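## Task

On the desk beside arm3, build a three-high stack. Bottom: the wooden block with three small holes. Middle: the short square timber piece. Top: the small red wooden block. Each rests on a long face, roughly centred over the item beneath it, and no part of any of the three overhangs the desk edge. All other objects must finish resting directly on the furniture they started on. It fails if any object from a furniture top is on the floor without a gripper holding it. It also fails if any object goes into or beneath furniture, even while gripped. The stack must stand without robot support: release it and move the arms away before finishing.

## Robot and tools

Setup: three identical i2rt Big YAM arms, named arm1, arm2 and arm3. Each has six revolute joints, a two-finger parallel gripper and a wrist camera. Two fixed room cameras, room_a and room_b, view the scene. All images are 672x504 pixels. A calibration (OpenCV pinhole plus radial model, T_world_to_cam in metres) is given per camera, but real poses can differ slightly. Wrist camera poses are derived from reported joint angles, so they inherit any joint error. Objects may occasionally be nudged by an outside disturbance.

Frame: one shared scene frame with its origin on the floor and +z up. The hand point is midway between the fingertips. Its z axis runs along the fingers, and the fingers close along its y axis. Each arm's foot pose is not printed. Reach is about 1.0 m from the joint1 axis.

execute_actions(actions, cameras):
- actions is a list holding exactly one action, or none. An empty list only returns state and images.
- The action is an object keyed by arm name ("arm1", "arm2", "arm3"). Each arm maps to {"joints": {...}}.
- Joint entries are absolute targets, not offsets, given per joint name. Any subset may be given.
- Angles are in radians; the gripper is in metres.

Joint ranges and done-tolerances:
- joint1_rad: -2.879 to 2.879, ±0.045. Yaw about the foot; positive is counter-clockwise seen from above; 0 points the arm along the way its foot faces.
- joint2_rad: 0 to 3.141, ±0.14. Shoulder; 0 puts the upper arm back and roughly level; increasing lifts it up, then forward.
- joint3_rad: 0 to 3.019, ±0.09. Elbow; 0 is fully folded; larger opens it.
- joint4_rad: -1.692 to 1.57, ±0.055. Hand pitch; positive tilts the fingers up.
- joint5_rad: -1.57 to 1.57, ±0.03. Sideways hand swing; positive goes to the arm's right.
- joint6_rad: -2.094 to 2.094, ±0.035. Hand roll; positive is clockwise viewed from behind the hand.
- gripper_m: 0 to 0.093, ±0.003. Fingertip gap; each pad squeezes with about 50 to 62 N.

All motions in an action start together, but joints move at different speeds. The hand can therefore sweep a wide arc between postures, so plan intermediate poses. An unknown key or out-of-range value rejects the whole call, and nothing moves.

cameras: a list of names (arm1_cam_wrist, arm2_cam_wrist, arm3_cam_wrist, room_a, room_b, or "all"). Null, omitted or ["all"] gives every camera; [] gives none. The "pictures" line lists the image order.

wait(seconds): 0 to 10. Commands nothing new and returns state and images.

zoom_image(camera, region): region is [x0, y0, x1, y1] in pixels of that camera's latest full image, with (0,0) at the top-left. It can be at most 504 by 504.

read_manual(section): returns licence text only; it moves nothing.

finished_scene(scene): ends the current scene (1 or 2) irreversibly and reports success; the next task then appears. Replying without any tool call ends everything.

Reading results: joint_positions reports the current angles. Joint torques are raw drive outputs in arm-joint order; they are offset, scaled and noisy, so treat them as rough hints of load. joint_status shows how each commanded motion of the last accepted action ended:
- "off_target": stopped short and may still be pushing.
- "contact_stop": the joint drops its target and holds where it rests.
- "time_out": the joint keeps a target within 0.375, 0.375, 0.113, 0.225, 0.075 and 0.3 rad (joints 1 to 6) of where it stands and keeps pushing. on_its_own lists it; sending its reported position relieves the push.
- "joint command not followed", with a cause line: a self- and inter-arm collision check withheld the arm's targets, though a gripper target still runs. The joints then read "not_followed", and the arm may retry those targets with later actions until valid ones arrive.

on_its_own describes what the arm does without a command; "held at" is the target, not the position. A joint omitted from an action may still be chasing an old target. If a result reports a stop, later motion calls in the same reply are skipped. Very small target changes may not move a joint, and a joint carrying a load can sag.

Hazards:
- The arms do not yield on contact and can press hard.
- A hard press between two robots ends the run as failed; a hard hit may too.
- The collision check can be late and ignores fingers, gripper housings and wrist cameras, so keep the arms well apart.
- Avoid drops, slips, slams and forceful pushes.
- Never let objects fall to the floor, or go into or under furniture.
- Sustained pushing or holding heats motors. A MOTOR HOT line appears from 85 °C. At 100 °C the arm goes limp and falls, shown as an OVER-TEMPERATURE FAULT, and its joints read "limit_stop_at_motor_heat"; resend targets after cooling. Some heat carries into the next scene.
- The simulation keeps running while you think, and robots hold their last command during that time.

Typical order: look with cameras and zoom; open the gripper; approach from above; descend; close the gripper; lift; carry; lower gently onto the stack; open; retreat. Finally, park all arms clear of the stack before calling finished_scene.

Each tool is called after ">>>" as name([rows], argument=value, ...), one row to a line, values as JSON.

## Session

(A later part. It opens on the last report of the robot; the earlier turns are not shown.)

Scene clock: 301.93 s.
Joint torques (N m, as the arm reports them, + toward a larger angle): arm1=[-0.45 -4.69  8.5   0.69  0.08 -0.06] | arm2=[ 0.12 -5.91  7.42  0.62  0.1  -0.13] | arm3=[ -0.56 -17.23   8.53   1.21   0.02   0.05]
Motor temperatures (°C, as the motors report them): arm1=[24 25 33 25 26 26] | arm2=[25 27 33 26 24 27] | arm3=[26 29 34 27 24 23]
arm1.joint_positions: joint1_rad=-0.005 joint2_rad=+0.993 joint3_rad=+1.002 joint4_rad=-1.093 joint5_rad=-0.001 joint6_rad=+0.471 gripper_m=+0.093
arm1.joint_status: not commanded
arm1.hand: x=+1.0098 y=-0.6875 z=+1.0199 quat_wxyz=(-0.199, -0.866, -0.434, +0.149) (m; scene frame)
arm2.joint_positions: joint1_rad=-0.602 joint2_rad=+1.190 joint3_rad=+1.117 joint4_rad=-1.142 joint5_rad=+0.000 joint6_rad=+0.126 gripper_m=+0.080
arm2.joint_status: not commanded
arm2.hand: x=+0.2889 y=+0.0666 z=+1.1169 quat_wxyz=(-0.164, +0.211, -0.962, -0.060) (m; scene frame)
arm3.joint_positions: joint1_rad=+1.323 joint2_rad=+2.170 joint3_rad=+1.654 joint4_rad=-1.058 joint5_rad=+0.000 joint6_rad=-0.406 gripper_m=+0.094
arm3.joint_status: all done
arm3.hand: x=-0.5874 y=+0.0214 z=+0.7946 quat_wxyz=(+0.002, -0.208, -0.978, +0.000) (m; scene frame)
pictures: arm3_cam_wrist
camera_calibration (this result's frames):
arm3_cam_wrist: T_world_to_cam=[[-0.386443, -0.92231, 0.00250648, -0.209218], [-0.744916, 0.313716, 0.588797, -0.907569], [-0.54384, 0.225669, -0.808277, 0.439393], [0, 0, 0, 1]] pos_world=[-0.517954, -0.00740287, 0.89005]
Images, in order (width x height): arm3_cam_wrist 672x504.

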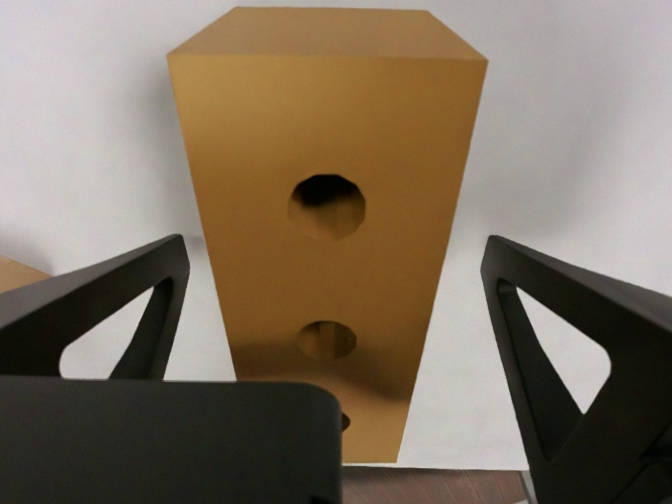

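>>> execute_actions([
  {"arm3":{"joints":{"gripper_m":0.03}}},
], cameras=[])

>>> execute_actions([
  {"arm3":{"joints":{"joint2_rad":1.98,"joint3_rad":1.7,"joint4_rad":-1.25}}},
], cameras=[])

>>> execute_actions([
  {"arm3":{"joints":{"joint1_rad":-0.5,"joint6_rad":0}}},
], cameras=[])

>>> execute_actions([
  {"arm3":{"joints":{"joint2_rad":2.19,"joint3_rad":1.655,"joint4_rad":-1.0}}},
], cameras=["arm3_cam_wrist","room_a"])

Scene clock: 316.70 s.
Joint torques (N m, as the arm reports them, + toward a larger angle): arm1=[-0.5  -4.68  8.49  0.67  0.07 -0.06] | arm2=[ 0.06 -5.66  7.38  0.58  0.1  -0.14] | arm3=[ -0.29 -17.32   8.62   1.14   0.03   0.04]
Motor temperatures (°C, as the motors report them): arm1=[24 25 33 25 26 26] | arm2=[25 27 33 26 24 27] | arm3=[26 30 33 27 24 23]
arm1.joint_positions: joint1_rad=-0.005 joint2_rad=+0.993 joint3_rad=+1.002 joint4_rad=-1.093 joint5_rad=-0.001 joint6_rad=+0.471 gripper_m=+0.093
arm1.joint_status: not commanded
arm1.hand: x=+1.0098 y=-0.6875 z=+1.0199 quat_wxyz=(-0.199, -0.866, -0.434, +0.149) (m; scene frame)
arm2.joint_positions: joint1_rad=-0.602 joint2_rad=+1.190 joint3_rad=+1.117 joint4_rad=-1.142 joint5_rad=+0.000 joint6_rad=+0.126 gripper_m=+0.080
arm2.joint_status: not commanded
arm2.hand: x=+0.2889 y=+0.0666 z=+1.1169 quat_wxyz=(-0.164, +0.211, -0.962, -0.060) (m; scene frame)
arm3.joint_positions: joint1_rad=+1.323 joint2_rad=+2.170 joint3_rad=+1.654 joint4_rad=-1.058 joint5_rad=+0.000 joint6_rad=-0.406 gripper_m=+0.044
arm3.joint_status: gripper_m off_target (ended at +0.044, target +0.030)
arm3.hand: x=-0.5873 y=+0.0212 z=+0.7946 quat_wxyz=(+0.002, -0.208, -0.978, +0.000) (m; scene frame)
pictures: none
No camera images: the call's "cameras" was empty. Leave "cameras" out to get every camera's image.

Scene clock: 317.90 s.
Joint torques (N m, as the arm reports them, + toward a larger angle): arm1=[-0.44 -4.7   8.49  0.68  0.07 -0.07] | arm2=[ 0.   -6.03  7.36  0.6   0.09 -0.14] | arm3=[ -0.29 -15.55  12.23   0.22   0.03   0.04]
Motor temperatures (°C, as the motors report them): arm1=[24 25 33 25 26 26] | arm2=[25 27 33 26 24 27] | arm3=[26 30 33 27 24 23]
arm1.joint_positions: joint1_rad=-0.005 joint2_rad=+0.993 joint3_rad=+1.002 joint4_rad=-1.093 joint5_rad=-0.001 joint6_rad=+0.471 gripper_m=+0.093
arm1.joint_status: not commanded
arm1.hand: x=+1.0098 y=-0.6875 z=+1.0199 quat_wxyz=(-0.199, -0.866, -0.434, +0.149) (m; scene frame)
arm2.joint_positions: joint1_rad=-0.602 joint2_rad=+1.190 joint3_rad=+1.117 joint4_rad=-1.142 joint5_rad=+0.000 joint6_rad=+0.126 gripper_m=+0.080
arm2.joint_status: not commanded
arm2.hand: x=+0.2889 y=+0.0666 z=+1.1169 quat_wxyz=(-0.164, +0.211, -0.962, -0.060) (m; scene frame)
arm3.joint_positions: joint1_rad=+1.323 joint2_rad=+1.990 joint3_rad=+1.654 joint4_rad=-1.238 joint5_rad=+0.000 joint6_rad=-0.406 gripper_m=+0.044
arm3.joint_status: all done
arm3.hand: x=-0.6042 y=+0.0401 z=+0.9010 quat_wxyz=(+0.002, -0.208, -0.978, +0.000) (m; scene frame)
pictures: none
No camera images: the call's "cameras" was empty. Leave "cameras" out to get every camera's image.

Scene clock: 319.97 s.
Joint torques (N m, as the arm reports them, + toward a larger angle): arm1=[-0.42 -4.63  8.5   0.7   0.07 -0.06] | arm2=[ 0.03 -5.85  7.38  0.61  0.1  -0.15] | arm3=[ -0.04 -16.14  12.33   0.22  -0.05   0.09]
Motor temperatures (°C, as the motors report them): arm1=[24 25 33 25 26 26] | arm2=[25 27 33 26 24 27] | arm3=[26 30 34 27 24 23]
arm1.joint_positions: joint1_rad=-0.005 joint2_rad=+0.993 joint3_rad=+1.002 joint4_rad=-1.093 joint5_rad=-0.001 joint6_rad=+0.471 gripper_m=+0.093
arm1.joint_status: not commanded
arm1.hand: x=+1.0098 y=-0.6875 z=+1.0199 quat_wxyz=(-0.199, -0.866, -0.434, +0.149) (m; scene frame)
arm2.joint_positions: joint1_rad=-0.602 joint2_rad=+1.190 joint3_rad=+1.117 joint4_rad=-1.142 joint5_rad=+0.000 joint6_rad=+0.126 gripper_m=+0.080
arm2.joint_status: not commanded
arm2.hand: x=+0.2889 y=+0.0666 z=+1.1169 quat_wxyz=(-0.164, +0.211, -0.962, -0.060) (m; scene frame)
arm3.joint_positions: joint1_rad=-0.510 joint2_rad=+1.990 joint3_rad=+1.654 joint4_rad=-1.238 joint5_rad=+0.002 joint6_rad=-0.010 gripper_m=+0.044
arm3.joint_status: all done
arm3.hand: x=-1.5390 y=+0.2012 z=+0.9032 quat_wxyz=(+0.001, -0.970, -0.245, +0.000) (m; scene frame)
pictures: none
No camera images: the call's "cameras" was empty. Leave "cameras" out to get every camera's image.

Scene clock: 320.97 s.
Joint torques (N m, as the arm reports them, + toward a larger angle): arm1=[-0.45 -4.68  8.52  0.68  0.07 -0.06] | arm2=[ 0.1  -5.95  7.35  0.61  0.09 -0.12] | arm3=[ -0.34 -19.79   8.97   1.13  -0.01   0.08]
Motor temperatures (°C, as the motors report them): arm1=[24 25 33 25 26 26] | arm2=[25 27 33 26 24 27] | arm3=[26 30 33 27 24 23]
arm1.joint_positions: joint1_rad=-0.005 joint2_rad=+0.993 joint3_rad=+1.002 joint4_rad=-1.093 joint5_rad=-0.001 joint6_rad=+0.471 gripper_m=+0.093
arm1.joint_status: not commanded
arm1.hand: x=+1.0098 y=-0.6875 z=+1.0199 quat_wxyz=(-0.199, -0.866, -0.434, +0.149) (m; scene frame)
arm2.joint_positions: joint1_rad=-0.602 joint2_rad=+1.190 joint3_rad=+1.117 joint4_rad=-1.142 joint5_rad=+0.000 joint6_rad=+0.126 gripper_m=+0.080
arm2.joint_status: not commanded
arm2.hand: x=+0.2889 y=+0.0666 z=+1.1169 quat_wxyz=(-0.164, +0.211, -0.962, -0.060) (m; scene frame)
arm3.joint_positions: joint1_rad=-0.509 joint2_rad=+2.226 joint3_rad=+1.633 joint4_rad=-1.011 joint5_rad=+0.001 joint6_rad=-0.009 gripper_m=+0.044
arm3.joint_status: all done
arm3.hand: x=-1.5545 y=+0.1925 z=+0.7561 quat_wxyz=(+0.004, -0.969, -0.245, -0.014) (m; scene frame)
pictures: arm3_cam_wrist, room_a
camera_calibration (this result's frames):
arm3_cam_wrist: T_world_to_cam=[[-0.493664, 0.869652, 0.0010665, -0.935571], [0.689913, 0.390886, 0.609285, 0.54116], [0.529449, 0.301517, -0.792951, 1.48596], [0, 0, 0, 1]] pos_world=[-1.62195, 0.154047, 0.849571]
Images, in order (width x height): arm3_cam_wrist 672x504, room_a 672x504.

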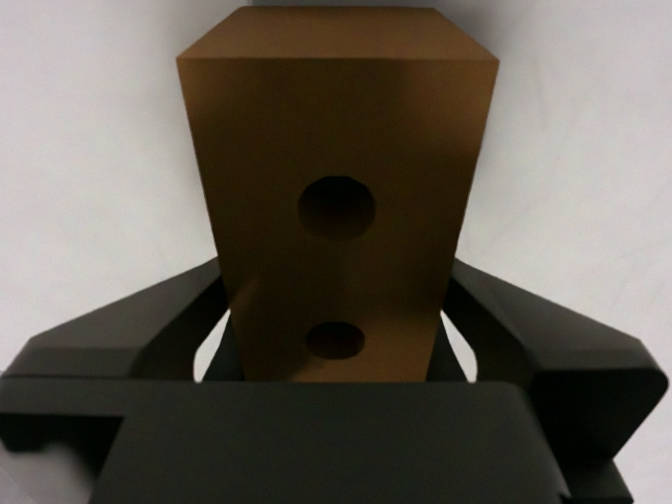

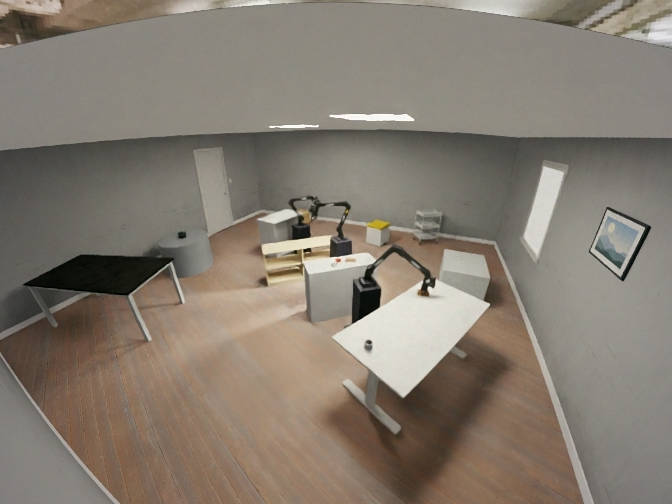

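Lower gently via the elbow.

>>> execute_actions([
  {"arm3":{"joints":{"joint2_rad":2.2,"joint3_rad":1.585,"joint4_rad":-0.915}}},
], cameras=["arm3_cam_wrist"])

Scene clock: 325.70 s.
Joint torques (N m, as the arm reports them, + toward a larger angle): arm1=[-0.42 -4.68  8.49  0.68  0.07 -0.07] | arm2=[ 0.14 -5.92  7.35  0.58  0.08 -0.13] | arm3=[ -0.26 -17.42   6.26   1.77   0.05   0.09]
Motor temperatures (°C, as the motors report them): arm1=[24 25 33 25 26 26] | arm2=[25 27 33 26 24 27] | arm3=[26 30 33 27 24 23]
arm1.joint_positions: joint1_rad=-0.005 joint2_rad=+0.993 joint3_rad=+1.002 joint4_rad=-1.093 joint5_rad=-0.001 joint6_rad=+0.471 gripper_m=+0.093
arm1.joint_status: not commanded
arm1.hand: x=+1.0098 y=-0.6875 z=+1.0199 quat_wxyz=(-0.199, -0.866, -0.434, +0.149) (m; scene frame)
arm2.joint_positions: joint1_rad=-0.602 joint2_rad=+1.190 joint3_rad=+1.117 joint4_rad=-1.142 joint5_rad=+0.000 joint6_rad=+0.126 gripper_m=+0.080
arm2.joint_status: not commanded
arm2.hand: x=+0.2889 y=+0.0666 z=+1.1169 quat_wxyz=(-0.164, +0.211, -0.962, -0.060) (m; scene frame)
arm3.joint_positions: joint1_rad=-0.509 joint2_rad=+2.213 joint3_rad=+1.597 joint4_rad=-0.942 joint5_rad=+0.000 joint6_rad=-0.009 gripper_m=+0.044
arm3.joint_status: all done
arm3.hand: x=-1.5568 y=+0.1911 z=+0.7524 quat_wxyz=(-0.002, -0.970, -0.245, +0.007) (m; scene frame)
pictures: arm3_cam_wrist
camera_calibration (this result's frames):
arm3_cam_wrist: T_world_to_cam=[[-0.493585, 0.869696, 0.00170534, -0.935882], [0.713447, 0.403785, 0.572671, 0.607202], [0.497361, 0.283878, -0.819784, 1.45828], [0, 0, 0, 1]] pos_world=[-1.62044, 0.15478, 0.849344]
Images, in order (width x height): arm3_cam_wrist 672x504.

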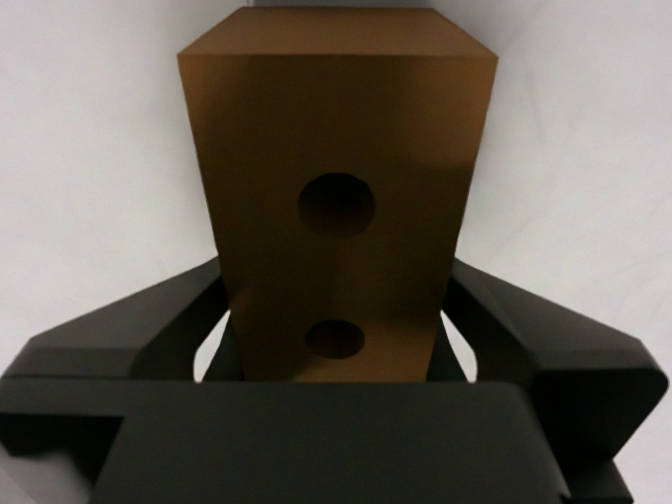

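>>> execute_actions([
  {"arm3":{"joints":{"joint3_rad":1.62,"joint4_rad":-0.94,"gripper_m":0.093}}},
], cameras=[])

>>> execute_actions([
  {"arm3":{"joints":{"joint2_rad":1.9,"joint4_rad":-1.2}}},
], cameras=["arm3_cam_wrist"])

>>> execute_actions([
  {"arm3":{"joints":{"joint1_rad":1.603,"joint6_rad":-1.11,"joint3_rad":1.575,"joint4_rad":-1.2}}},
], cameras=["arm3_cam_wrist"])

Scene clock: 336.03 s.
Joint torques (N m, as the arm reports them, + toward a larger angle): arm1=[-0.46 -4.69  8.5   0.67  0.07 -0.06] | arm2=[ 0.09 -5.81  7.31  0.56  0.08 -0.14] | arm3=[ -0.01 -17.14   9.24   0.74   0.03   0.08]
Motor temperatures (°C, as the motors report them): arm1=[24 25 33 25 26 26] | arm2=[25 27 33 26 24 27] | arm3=[26 30 33 27 24 23]
arm1.joint_positions: joint1_rad=-0.005 joint2_rad=+0.993 joint3_rad=+1.002 joint4_rad=-1.093 joint5_rad=-0.001 joint6_rad=+0.471 gripper_m=+0.093
arm1.joint_status: not commanded
arm1.hand: x=+1.0098 y=-0.6875 z=+1.0199 quat_wxyz=(-0.199, -0.866, -0.434, +0.149) (m; scene frame)
arm2.joint_positions: joint1_rad=-0.602 joint2_rad=+1.190 joint3_rad=+1.117 joint4_rad=-1.142 joint5_rad=+0.000 joint6_rad=+0.126 gripper_m=+0.080
arm2.joint_status: not commanded
arm2.hand: x=+0.2889 y=+0.0666 z=+1.1169 quat_wxyz=(-0.164, +0.211, -0.962, -0.060) (m; scene frame)
arm3.joint_positions: joint1_rad=-0.509 joint2_rad=+2.213 joint3_rad=+1.597 joint4_rad=-0.942 joint5_rad=+0.000 joint6_rad=-0.009 gripper_m=+0.093
arm3.joint_status: all done
arm3.hand: x=-1.5568 y=+0.1911 z=+0.7524 quat_wxyz=(-0.002, -0.970, -0.245, +0.007) (m; scene frame)
pictures: none
No camera images: the call's "cameras" was empty. Leave "cameras" out to get every camera's image.

Scene clock: 337.33 s.
Joint torques (N m, as the arm reports them, + toward a larger angle): arm1=[-0.44 -4.65  8.49  0.69  0.08 -0.06] | arm2=[ 0.06 -5.88  7.4   0.61  0.09 -0.14] | arm3=[ -0.01 -13.57  10.93   0.39   0.02   0.08]
Motor temperatures (°C, as the motors report them): arm1=[24 25 33 25 26 26] | arm2=[25 27 33 26 24 27] | arm3=[26 30 33 27 24 23]
arm1.joint_positions: joint1_rad=-0.005 joint2_rad=+0.993 joint3_rad=+1.002 joint4_rad=-1.093 joint5_rad=-0.001 joint6_rad=+0.471 gripper_m=+0.093
arm1.joint_status: not commanded
arm1.hand: x=+1.0098 y=-0.6875 z=+1.0199 quat_wxyz=(-0.199, -0.866, -0.434, +0.149) (m; scene frame)
arm2.joint_positions: joint1_rad=-0.602 joint2_rad=+1.190 joint3_rad=+1.117 joint4_rad=-1.142 joint5_rad=+0.000 joint6_rad=+0.126 gripper_m=+0.080
arm2.joint_status: not commanded
arm2.hand: x=+0.2889 y=+0.0666 z=+1.1169 quat_wxyz=(-0.164, +0.211, -0.962, -0.060) (m; scene frame)
arm3.joint_positions: joint1_rad=-0.509 joint2_rad=+1.888 joint3_rad=+1.597 joint4_rad=-1.189 joint5_rad=+0.000 joint6_rad=-0.009 gripper_m=+0.093
arm3.joint_status: all done
arm3.hand: x=-1.5341 y=+0.2032 z=+0.9403 quat_wxyz=(-0.011, -0.969, -0.244, +0.045) (m; scene frame)
pictures: arm3_cam_wrist
camera_calibration (this result's frames):
arm3_cam_wrist: T_world_to_cam=[[-0.493351, 0.869821, 0.00410679, -0.937425], [0.750818, 0.423461, 0.506905, 0.593735], [0.439177, 0.253165, -0.861992, 1.55424], [0, 0, 0, 1]] pos_world=[-1.59085, 0.170487, 1.04263]
Images, in order (width x height): arm3_cam_wrist 672x504.

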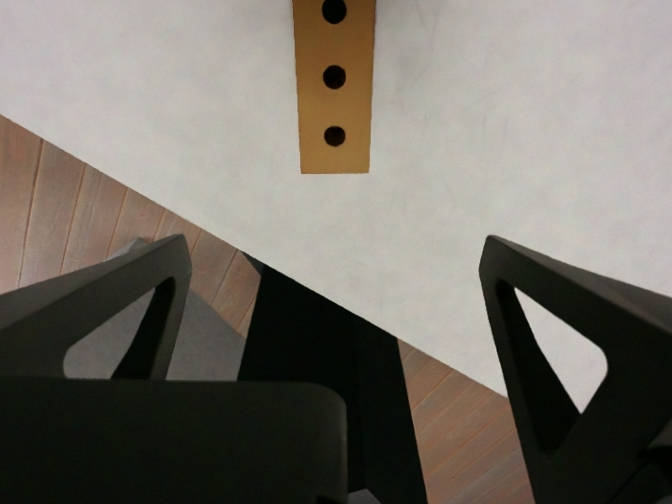

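Scene clock: 339.47 s.
Joint torques (N m, as the arm reports them, + toward a larger angle): arm1=[-0.45 -4.67  8.5   0.7   0.08 -0.06] | arm2=[ 0.13 -5.9   7.36  0.63  0.08 -0.13] | arm3=[ -2.3  -14.1    8.63   0.3   -0.02  -0.14]
Motor temperatures (°C, as the motors report them): arm1=[24 25 33 25 26 26] | arm2=[25 27 33 26 24 27] | arm3=[26 30 33 27 24 23]
arm1.joint_positions: joint1_rad=-0.005 joint2_rad=+0.993 joint3_rad=+1.002 joint4_rad=-1.093 joint5_rad=-0.001 joint6_rad=+0.471 gripper_m=+0.093
arm1.joint_status: not commanded
arm1.hand: x=+1.0098 y=-0.6875 z=+1.0199 quat_wxyz=(-0.199, -0.866, -0.434, +0.149) (m; scene frame)
arm2.joint_positions: joint1_rad=-0.602 joint2_rad=+1.190 joint3_rad=+1.117 joint4_rad=-1.142 joint5_rad=+0.000 joint6_rad=+0.126 gripper_m=+0.080
arm2.joint_status: not commanded
arm2.hand: x=+0.2889 y=+0.0666 z=+1.1169 quat_wxyz=(-0.164, +0.211, -0.962, -0.060) (m; scene frame)
arm3.joint_positions: joint1_rad=+1.612 joint2_rad=+1.895 joint3_rad=+1.574 joint4_rad=-1.189 joint5_rad=+0.000 joint6_rad=-1.098 gripper_m=+0.093
arm3.joint_status: all done
arm3.hand: x=-0.5073 y=+0.1813 z=+0.9250 quat_wxyz=(-0.019, +0.278, -0.960, +0.023) (m; scene frame)
pictures: arm3_cam_wrist
camera_calibration (this result's frames):
arm3_cam_wrist: T_world_to_cam=[[0.551621, -0.832227, 0.0557936, 0.379177], [-0.704547, -0.429097, 0.565234, -0.797887], [-0.446462, -0.351104, -0.823042, 0.719925], [0, 0, 0, 1]] pos_world=[-0.449892, 0.225959, 1.02236]
Images, in order (width x height): arm3_cam_wrist 672x504.

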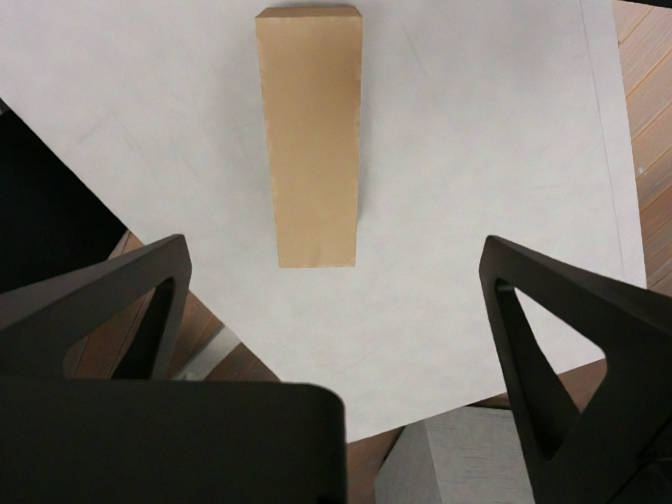

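>>> execute_actions([
  {"arm3":{"joints":{"joint2_rad":2.035,"joint3_rad":1.485,"joint4_rad":-0.978}}},
], cameras=["arm3_cam_wrist"])

Scene clock: 347.90 s.
Joint torques (N m, as the arm reports them, + toward a larger angle): arm1=[-0.45 -4.68  8.48  0.69  0.07 -0.06] | arm2=[-0.11 -5.79  7.4   0.6   0.08 -0.14] | arm3=[ -1.91 -16.84   8.82   1.21  -0.02  -0.13]
Motor temperatures (°C, as the motors report them): arm1=[24 25 33 25 26 26] | arm2=[25 26 33 26 24 27] | arm3=[26 30 33 27 24 23]
arm1.joint_positions: joint1_rad=-0.005 joint2_rad=+0.993 joint3_rad=+1.002 joint4_rad=-1.093 joint5_rad=-0.001 joint6_rad=+0.471 gripper_m=+0.093
arm1.joint_status: not commanded
arm1.hand: x=+1.0098 y=-0.6875 z=+1.0199 quat_wxyz=(-0.199, -0.866, -0.434, +0.149) (m; scene frame)
arm2.joint_positions: joint1_rad=-0.602 joint2_rad=+1.190 joint3_rad=+1.117 joint4_rad=-1.142 joint5_rad=+0.000 joint6_rad=+0.126 gripper_m=+0.080
arm2.joint_status: not commanded
arm2.hand: x=+0.2889 y=+0.0666 z=+1.1169 quat_wxyz=(-0.164, +0.211, -0.962, -0.060) (m; scene frame)
arm3.joint_positions: joint1_rad=+1.612 joint2_rad=+2.059 joint3_rad=+1.469 joint4_rad=-0.992 joint5_rad=+0.000 joint6_rad=-1.099 gripper_m=+0.093
arm3.joint_status: all done
arm3.hand: x=-0.5163 y=+0.1862 z=+0.7981 quat_wxyz=(+0.005, +0.278, -0.960, -0.003) (m; scene frame)
pictures: arm3_cam_wrist
camera_calibration (this result's frames):
arm3_cam_wrist: T_world_to_cam=[[0.553214, -0.832997, -0.008396, 0.447469], [-0.668953, -0.45023, 0.591434, -0.728993], [-0.496443, -0.321573, -0.80631, 0.568513], [0, 0, 0, 1]] pos_world=[-0.452975, 0.227344, 0.893306]
Images, in order (width x height): arm3_cam_wrist 672x504.

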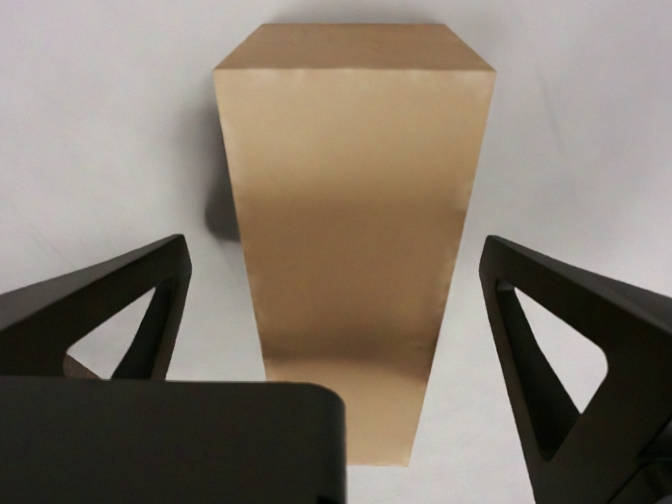

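>>> execute_actions([
  {"arm3":{"joints":{"gripper_m":0.03}}},
], cameras=[])

>>> execute_actions([
  {"arm3":{"joints":{"joint2_rad":1.85,"joint3_rad":1.6,"joint4_rad":-1.25}}},
], cameras=[])

>>> execute_actions([
  {"arm3":{"joints":{"joint1_rad":-0.5,"joint6_rad":0,"joint3_rad":1.75}}},
], cameras=[])

>>> execute_actions([
  {"arm3":{"joints":{"joint2_rad":2.09,"joint3_rad":1.73,"joint4_rad":-1.145}}},
], cameras=["arm3_cam_wrist"])

Scene clock: 361.47 s.
Joint torques (N m, as the arm reports them, + toward a larger angle): arm1=[-0.39 -4.64  8.48  0.7   0.07 -0.06] | arm2=[ 0.03 -5.97  7.39  0.61  0.08 -0.13] | arm3=[ -1.95 -16.8    8.65   1.09  -0.02  -0.12]
Motor temperatures (°C, as the motors report them): arm1=[24 25 33 25 26 26] | arm2=[25 26 33 26 24 27] | arm3=[26 30 33 27 24 23]
arm1.joint_positions: joint1_rad=-0.005 joint2_rad=+0.993 joint3_rad=+1.002 joint4_rad=-1.093 joint5_rad=-0.001 joint6_rad=+0.471 gripper_m=+0.093
arm1.joint_status: not commanded
arm1.hand: x=+1.0098 y=-0.6875 z=+1.0199 quat_wxyz=(-0.199, -0.866, -0.434, +0.149) (m; scene frame)
arm2.joint_positions: joint1_rad=-0.602 joint2_rad=+1.190 joint3_rad=+1.117 joint4_rad=-1.142 joint5_rad=+0.000 joint6_rad=+0.126 gripper_m=+0.080
arm2.joint_status: not commanded
arm2.hand: x=+0.2889 y=+0.0666 z=+1.1169 quat_wxyz=(-0.164, +0.211, -0.962, -0.060) (m; scene frame)
arm3.joint_positions: joint1_rad=+1.612 joint2_rad=+2.059 joint3_rad=+1.469 joint4_rad=-0.990 joint5_rad=+0.000 joint6_rad=-1.099 gripper_m=+0.045
arm3.joint_status: gripper_m off_target (ended at +0.045, target +0.030)
arm3.hand: x=-0.5160 y=+0.1861 z=+0.7981 quat_wxyz=(+0.005, +0.279, -0.960, -0.003) (m; scene frame)
pictures: none
No camera images: the call's "cameras" was empty. Leave "cameras" out to get every camera's image.

Scene clock: 362.53 s.
Joint torques (N m, as the arm reports them, + toward a larger angle): arm1=[-0.48 -4.66  8.5   0.67  0.07 -0.06] | arm2=[-0.05 -6.02  7.36  0.58  0.1  -0.14] | arm3=[ -2.   -13.8   11.54   0.31  -0.02  -0.12]
Motor temperatures (°C, as the motors report them): arm1=[24 25 33 25 26 26] | arm2=[25 26 33 26 24 27] | arm3=[26 30 33 27 24 23]
arm1.joint_positions: joint1_rad=-0.005 joint2_rad=+0.993 joint3_rad=+1.002 joint4_rad=-1.093 joint5_rad=-0.001 joint6_rad=+0.471 gripper_m=+0.093
arm1.joint_status: not commanded
arm1.hand: x=+1.0098 y=-0.6875 z=+1.0199 quat_wxyz=(-0.199, -0.866, -0.434, +0.149) (m; scene frame)
arm2.joint_positions: joint1_rad=-0.602 joint2_rad=+1.190 joint3_rad=+1.117 joint4_rad=-1.142 joint5_rad=+0.000 joint6_rad=+0.126 gripper_m=+0.080
arm2.joint_status: not commanded
arm2.hand: x=+0.2889 y=+0.0666 z=+1.1169 quat_wxyz=(-0.164, +0.211, -0.962, -0.060) (m; scene frame)
arm3.joint_positions: joint1_rad=+1.612 joint2_rad=+1.846 joint3_rad=+1.565 joint4_rad=-1.239 joint5_rad=+0.000 joint6_rad=-1.099 gripper_m=+0.045
arm3.joint_status: all done
arm3.hand: x=-0.5198 y=+0.1888 z=+0.9479 quat_wxyz=(-0.016, +0.279, -0.960, +0.019) (m; scene frame)
pictures: none
No camera images: the call's "cameras" was empty. Leave "cameras" out to get every camera's image.

Scene clock: 364.73 s.
Joint torques (N m, as the arm reports them, + toward a larger angle): arm1=[-0.43 -4.69  8.5   0.67  0.07 -0.06] | arm2=[ 0.13 -5.77  7.36  0.59  0.08 -0.13] | arm3=[ -0.09 -15.14  12.99   0.71  -0.02   0.1 ]
Motor temperatures (°C, as the motors report them): arm1=[24 25 33 25 26 26] | arm2=[25 26 33 26 24 27] | arm3=[26 30 33 27 24 23]
arm1.joint_positions: joint1_rad=-0.005 joint2_rad=+0.993 joint3_rad=+1.002 joint4_rad=-1.093 joint5_rad=-0.001 joint6_rad=+0.471 gripper_m=+0.093
arm1.joint_status: not commanded
arm1.hand: x=+1.0098 y=-0.6875 z=+1.0199 quat_wxyz=(-0.199, -0.866, -0.434, +0.149) (m; scene frame)
arm2.joint_positions: joint1_rad=-0.602 joint2_rad=+1.190 joint3_rad=+1.117 joint4_rad=-1.142 joint5_rad=+0.000 joint6_rad=+0.126 gripper_m=+0.080
arm2.joint_status: not commanded
arm2.hand: x=+0.2889 y=+0.0666 z=+1.1169 quat_wxyz=(-0.164, +0.211, -0.962, -0.060) (m; scene frame)
arm3.joint_positions: joint1_rad=-0.510 joint2_rad=+1.856 joint3_rad=+1.705 joint4_rad=-1.243 joint5_rad=+0.002 joint6_rad=-0.011 gripper_m=+0.045
arm3.joint_status: all done
arm3.hand: x=-1.5535 y=+0.1935 z=+1.0011 quat_wxyz=(-0.021, -0.965, -0.245, +0.087) (m; scene frame)
pictures: none
No camera images: the call's "cameras" was empty. Leave "cameras" out to get every camera's image.

Scene clock: 365.83 s.
Joint torques (N m, as the arm reports them, + toward a larger angle): arm1=[-0.44 -4.65  8.49  0.68  0.07 -0.06] | arm2=[ 0.24 -5.97  7.37  0.6   0.09 -0.14] | arm3=[  0.02 -19.48  10.59   1.04  -0.02   0.1 ]
Motor temperatures (°C, as the motors report them): arm1=[24 25 33 25 26 26] | arm2=[25 26 33 26 24 27] | arm3=[26 30 33 27 24 23]
arm1.joint_positions: joint1_rad=-0.005 joint2_rad=+0.993 joint3_rad=+1.002 joint4_rad=-1.093 joint5_rad=-0.001 joint6_rad=+0.471 gripper_m=+0.093
arm1.joint_status: not commanded
arm1.hand: x=+1.0098 y=-0.6875 z=+1.0199 quat_wxyz=(-0.199, -0.866, -0.434, +0.149) (m; scene frame)
arm2.joint_positions: joint1_rad=-0.602 joint2_rad=+1.190 joint3_rad=+1.117 joint4_rad=-1.142 joint5_rad=+0.000 joint6_rad=+0.126 gripper_m=+0.080
arm2.joint_status: not commanded
arm2.hand: x=+0.2889 y=+0.0666 z=+1.1169 quat_wxyz=(-0.164, +0.211, -0.962, -0.060) (m; scene frame)
arm3.joint_positions: joint1_rad=-0.510 joint2_rad=+2.133 joint3_rad=+1.703 joint4_rad=-1.155 joint5_rad=+0.002 joint6_rad=-0.011 gripper_m=+0.045
arm3.joint_status: all done
arm3.hand: x=-1.5630 y=+0.1884 z=+0.8356 quat_wxyz=(+0.002, -0.969, -0.246, -0.005) (m; scene frame)
pictures: arm3_cam_wrist
camera_calibration (this result's frames):
arm3_cam_wrist: T_world_to_cam=[[-0.495295, 0.868723, 0.00199821, -0.93944], [0.699206, 0.397279, 0.594374, 0.525882], [0.515553, 0.295787, -0.804186, 1.5435], [0, 0, 0, 1]] pos_world=[-1.62875, 0.150644, 0.930565]
Images, in order (width x height): arm3_cam_wrist 672x504.

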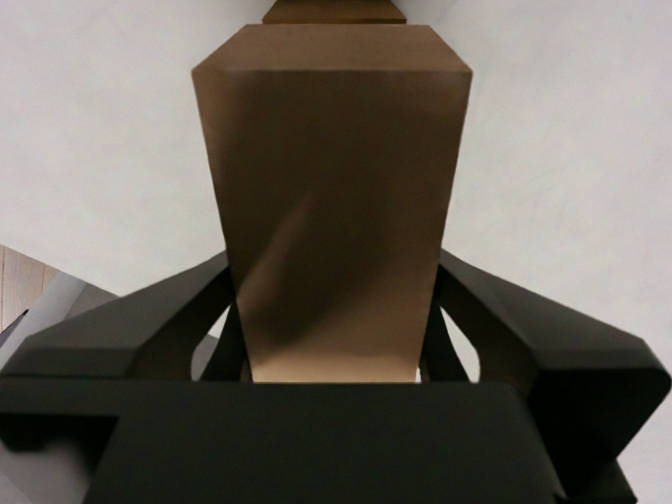

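>>> execute_actions([
  {"arm3":{"joints":{"joint2_rad":2.175,"joint3_rad":1.715,"joint4_rad":-1.07}}},
], cameras=["arm3_cam_wrist"])

Scene clock: 374.40 s.
Joint torques (N m, as the arm reports them, + toward a larger angle): arm1=[-0.43 -4.71  8.5   0.67  0.07 -0.06] | arm2=[ 0.13 -5.92  7.42  0.61  0.09 -0.12] | arm3=[  0.03 -16.68   9.     1.24  -0.02   0.1 ]
Motor temperatures (°C, as the motors report them): arm1=[24 25 34 25 26 26] | arm2=[25 26 33 26 24 27] | arm3=[26 31 34 27 24 23]
arm1.joint_positions: joint1_rad=-0.005 joint2_rad=+0.993 joint3_rad=+1.002 joint4_rad=-1.093 joint5_rad=-0.001 joint6_rad=+0.471 gripper_m=+0.093
arm1.joint_status: not commanded
arm1.hand: x=+1.0098 y=-0.6875 z=+1.0199 quat_wxyz=(-0.199, -0.866, -0.434, +0.149) (m; scene frame)
arm2.joint_positions: joint1_rad=-0.602 joint2_rad=+1.190 joint3_rad=+1.117 joint4_rad=-1.142 joint5_rad=+0.000 joint6_rad=+0.126 gripper_m=+0.080
arm2.joint_status: not commanded
arm2.hand: x=+0.2889 y=+0.0666 z=+1.1169 quat_wxyz=(-0.164, +0.211, -0.962, -0.060) (m; scene frame)
arm3.joint_positions: joint1_rad=-0.510 joint2_rad=+2.174 joint3_rad=+1.703 joint4_rad=-1.084 joint5_rad=+0.002 joint6_rad=-0.011 gripper_m=+0.045
arm3.joint_status: all done
arm3.hand: x=-1.5737 y=+0.1828 z=+0.8106 quat_wxyz=(-0.002, -0.969, -0.246, +0.009) (m; scene frame)
pictures: arm3_cam_wrist
camera_calibration (this result's frames):
arm3_cam_wrist: T_world_to_cam=[[-0.495215, 0.868765, 0.00299664, -0.940472], [0.714733, 0.405448, 0.569885, 0.59331], [0.493881, 0.284358, -0.821719, 1.51275], [0, 0, 0, 1]] pos_world=[-1.63691, 0.146332, 0.907753]
Images, in order (width x height): arm3_cam_wrist 672x504.

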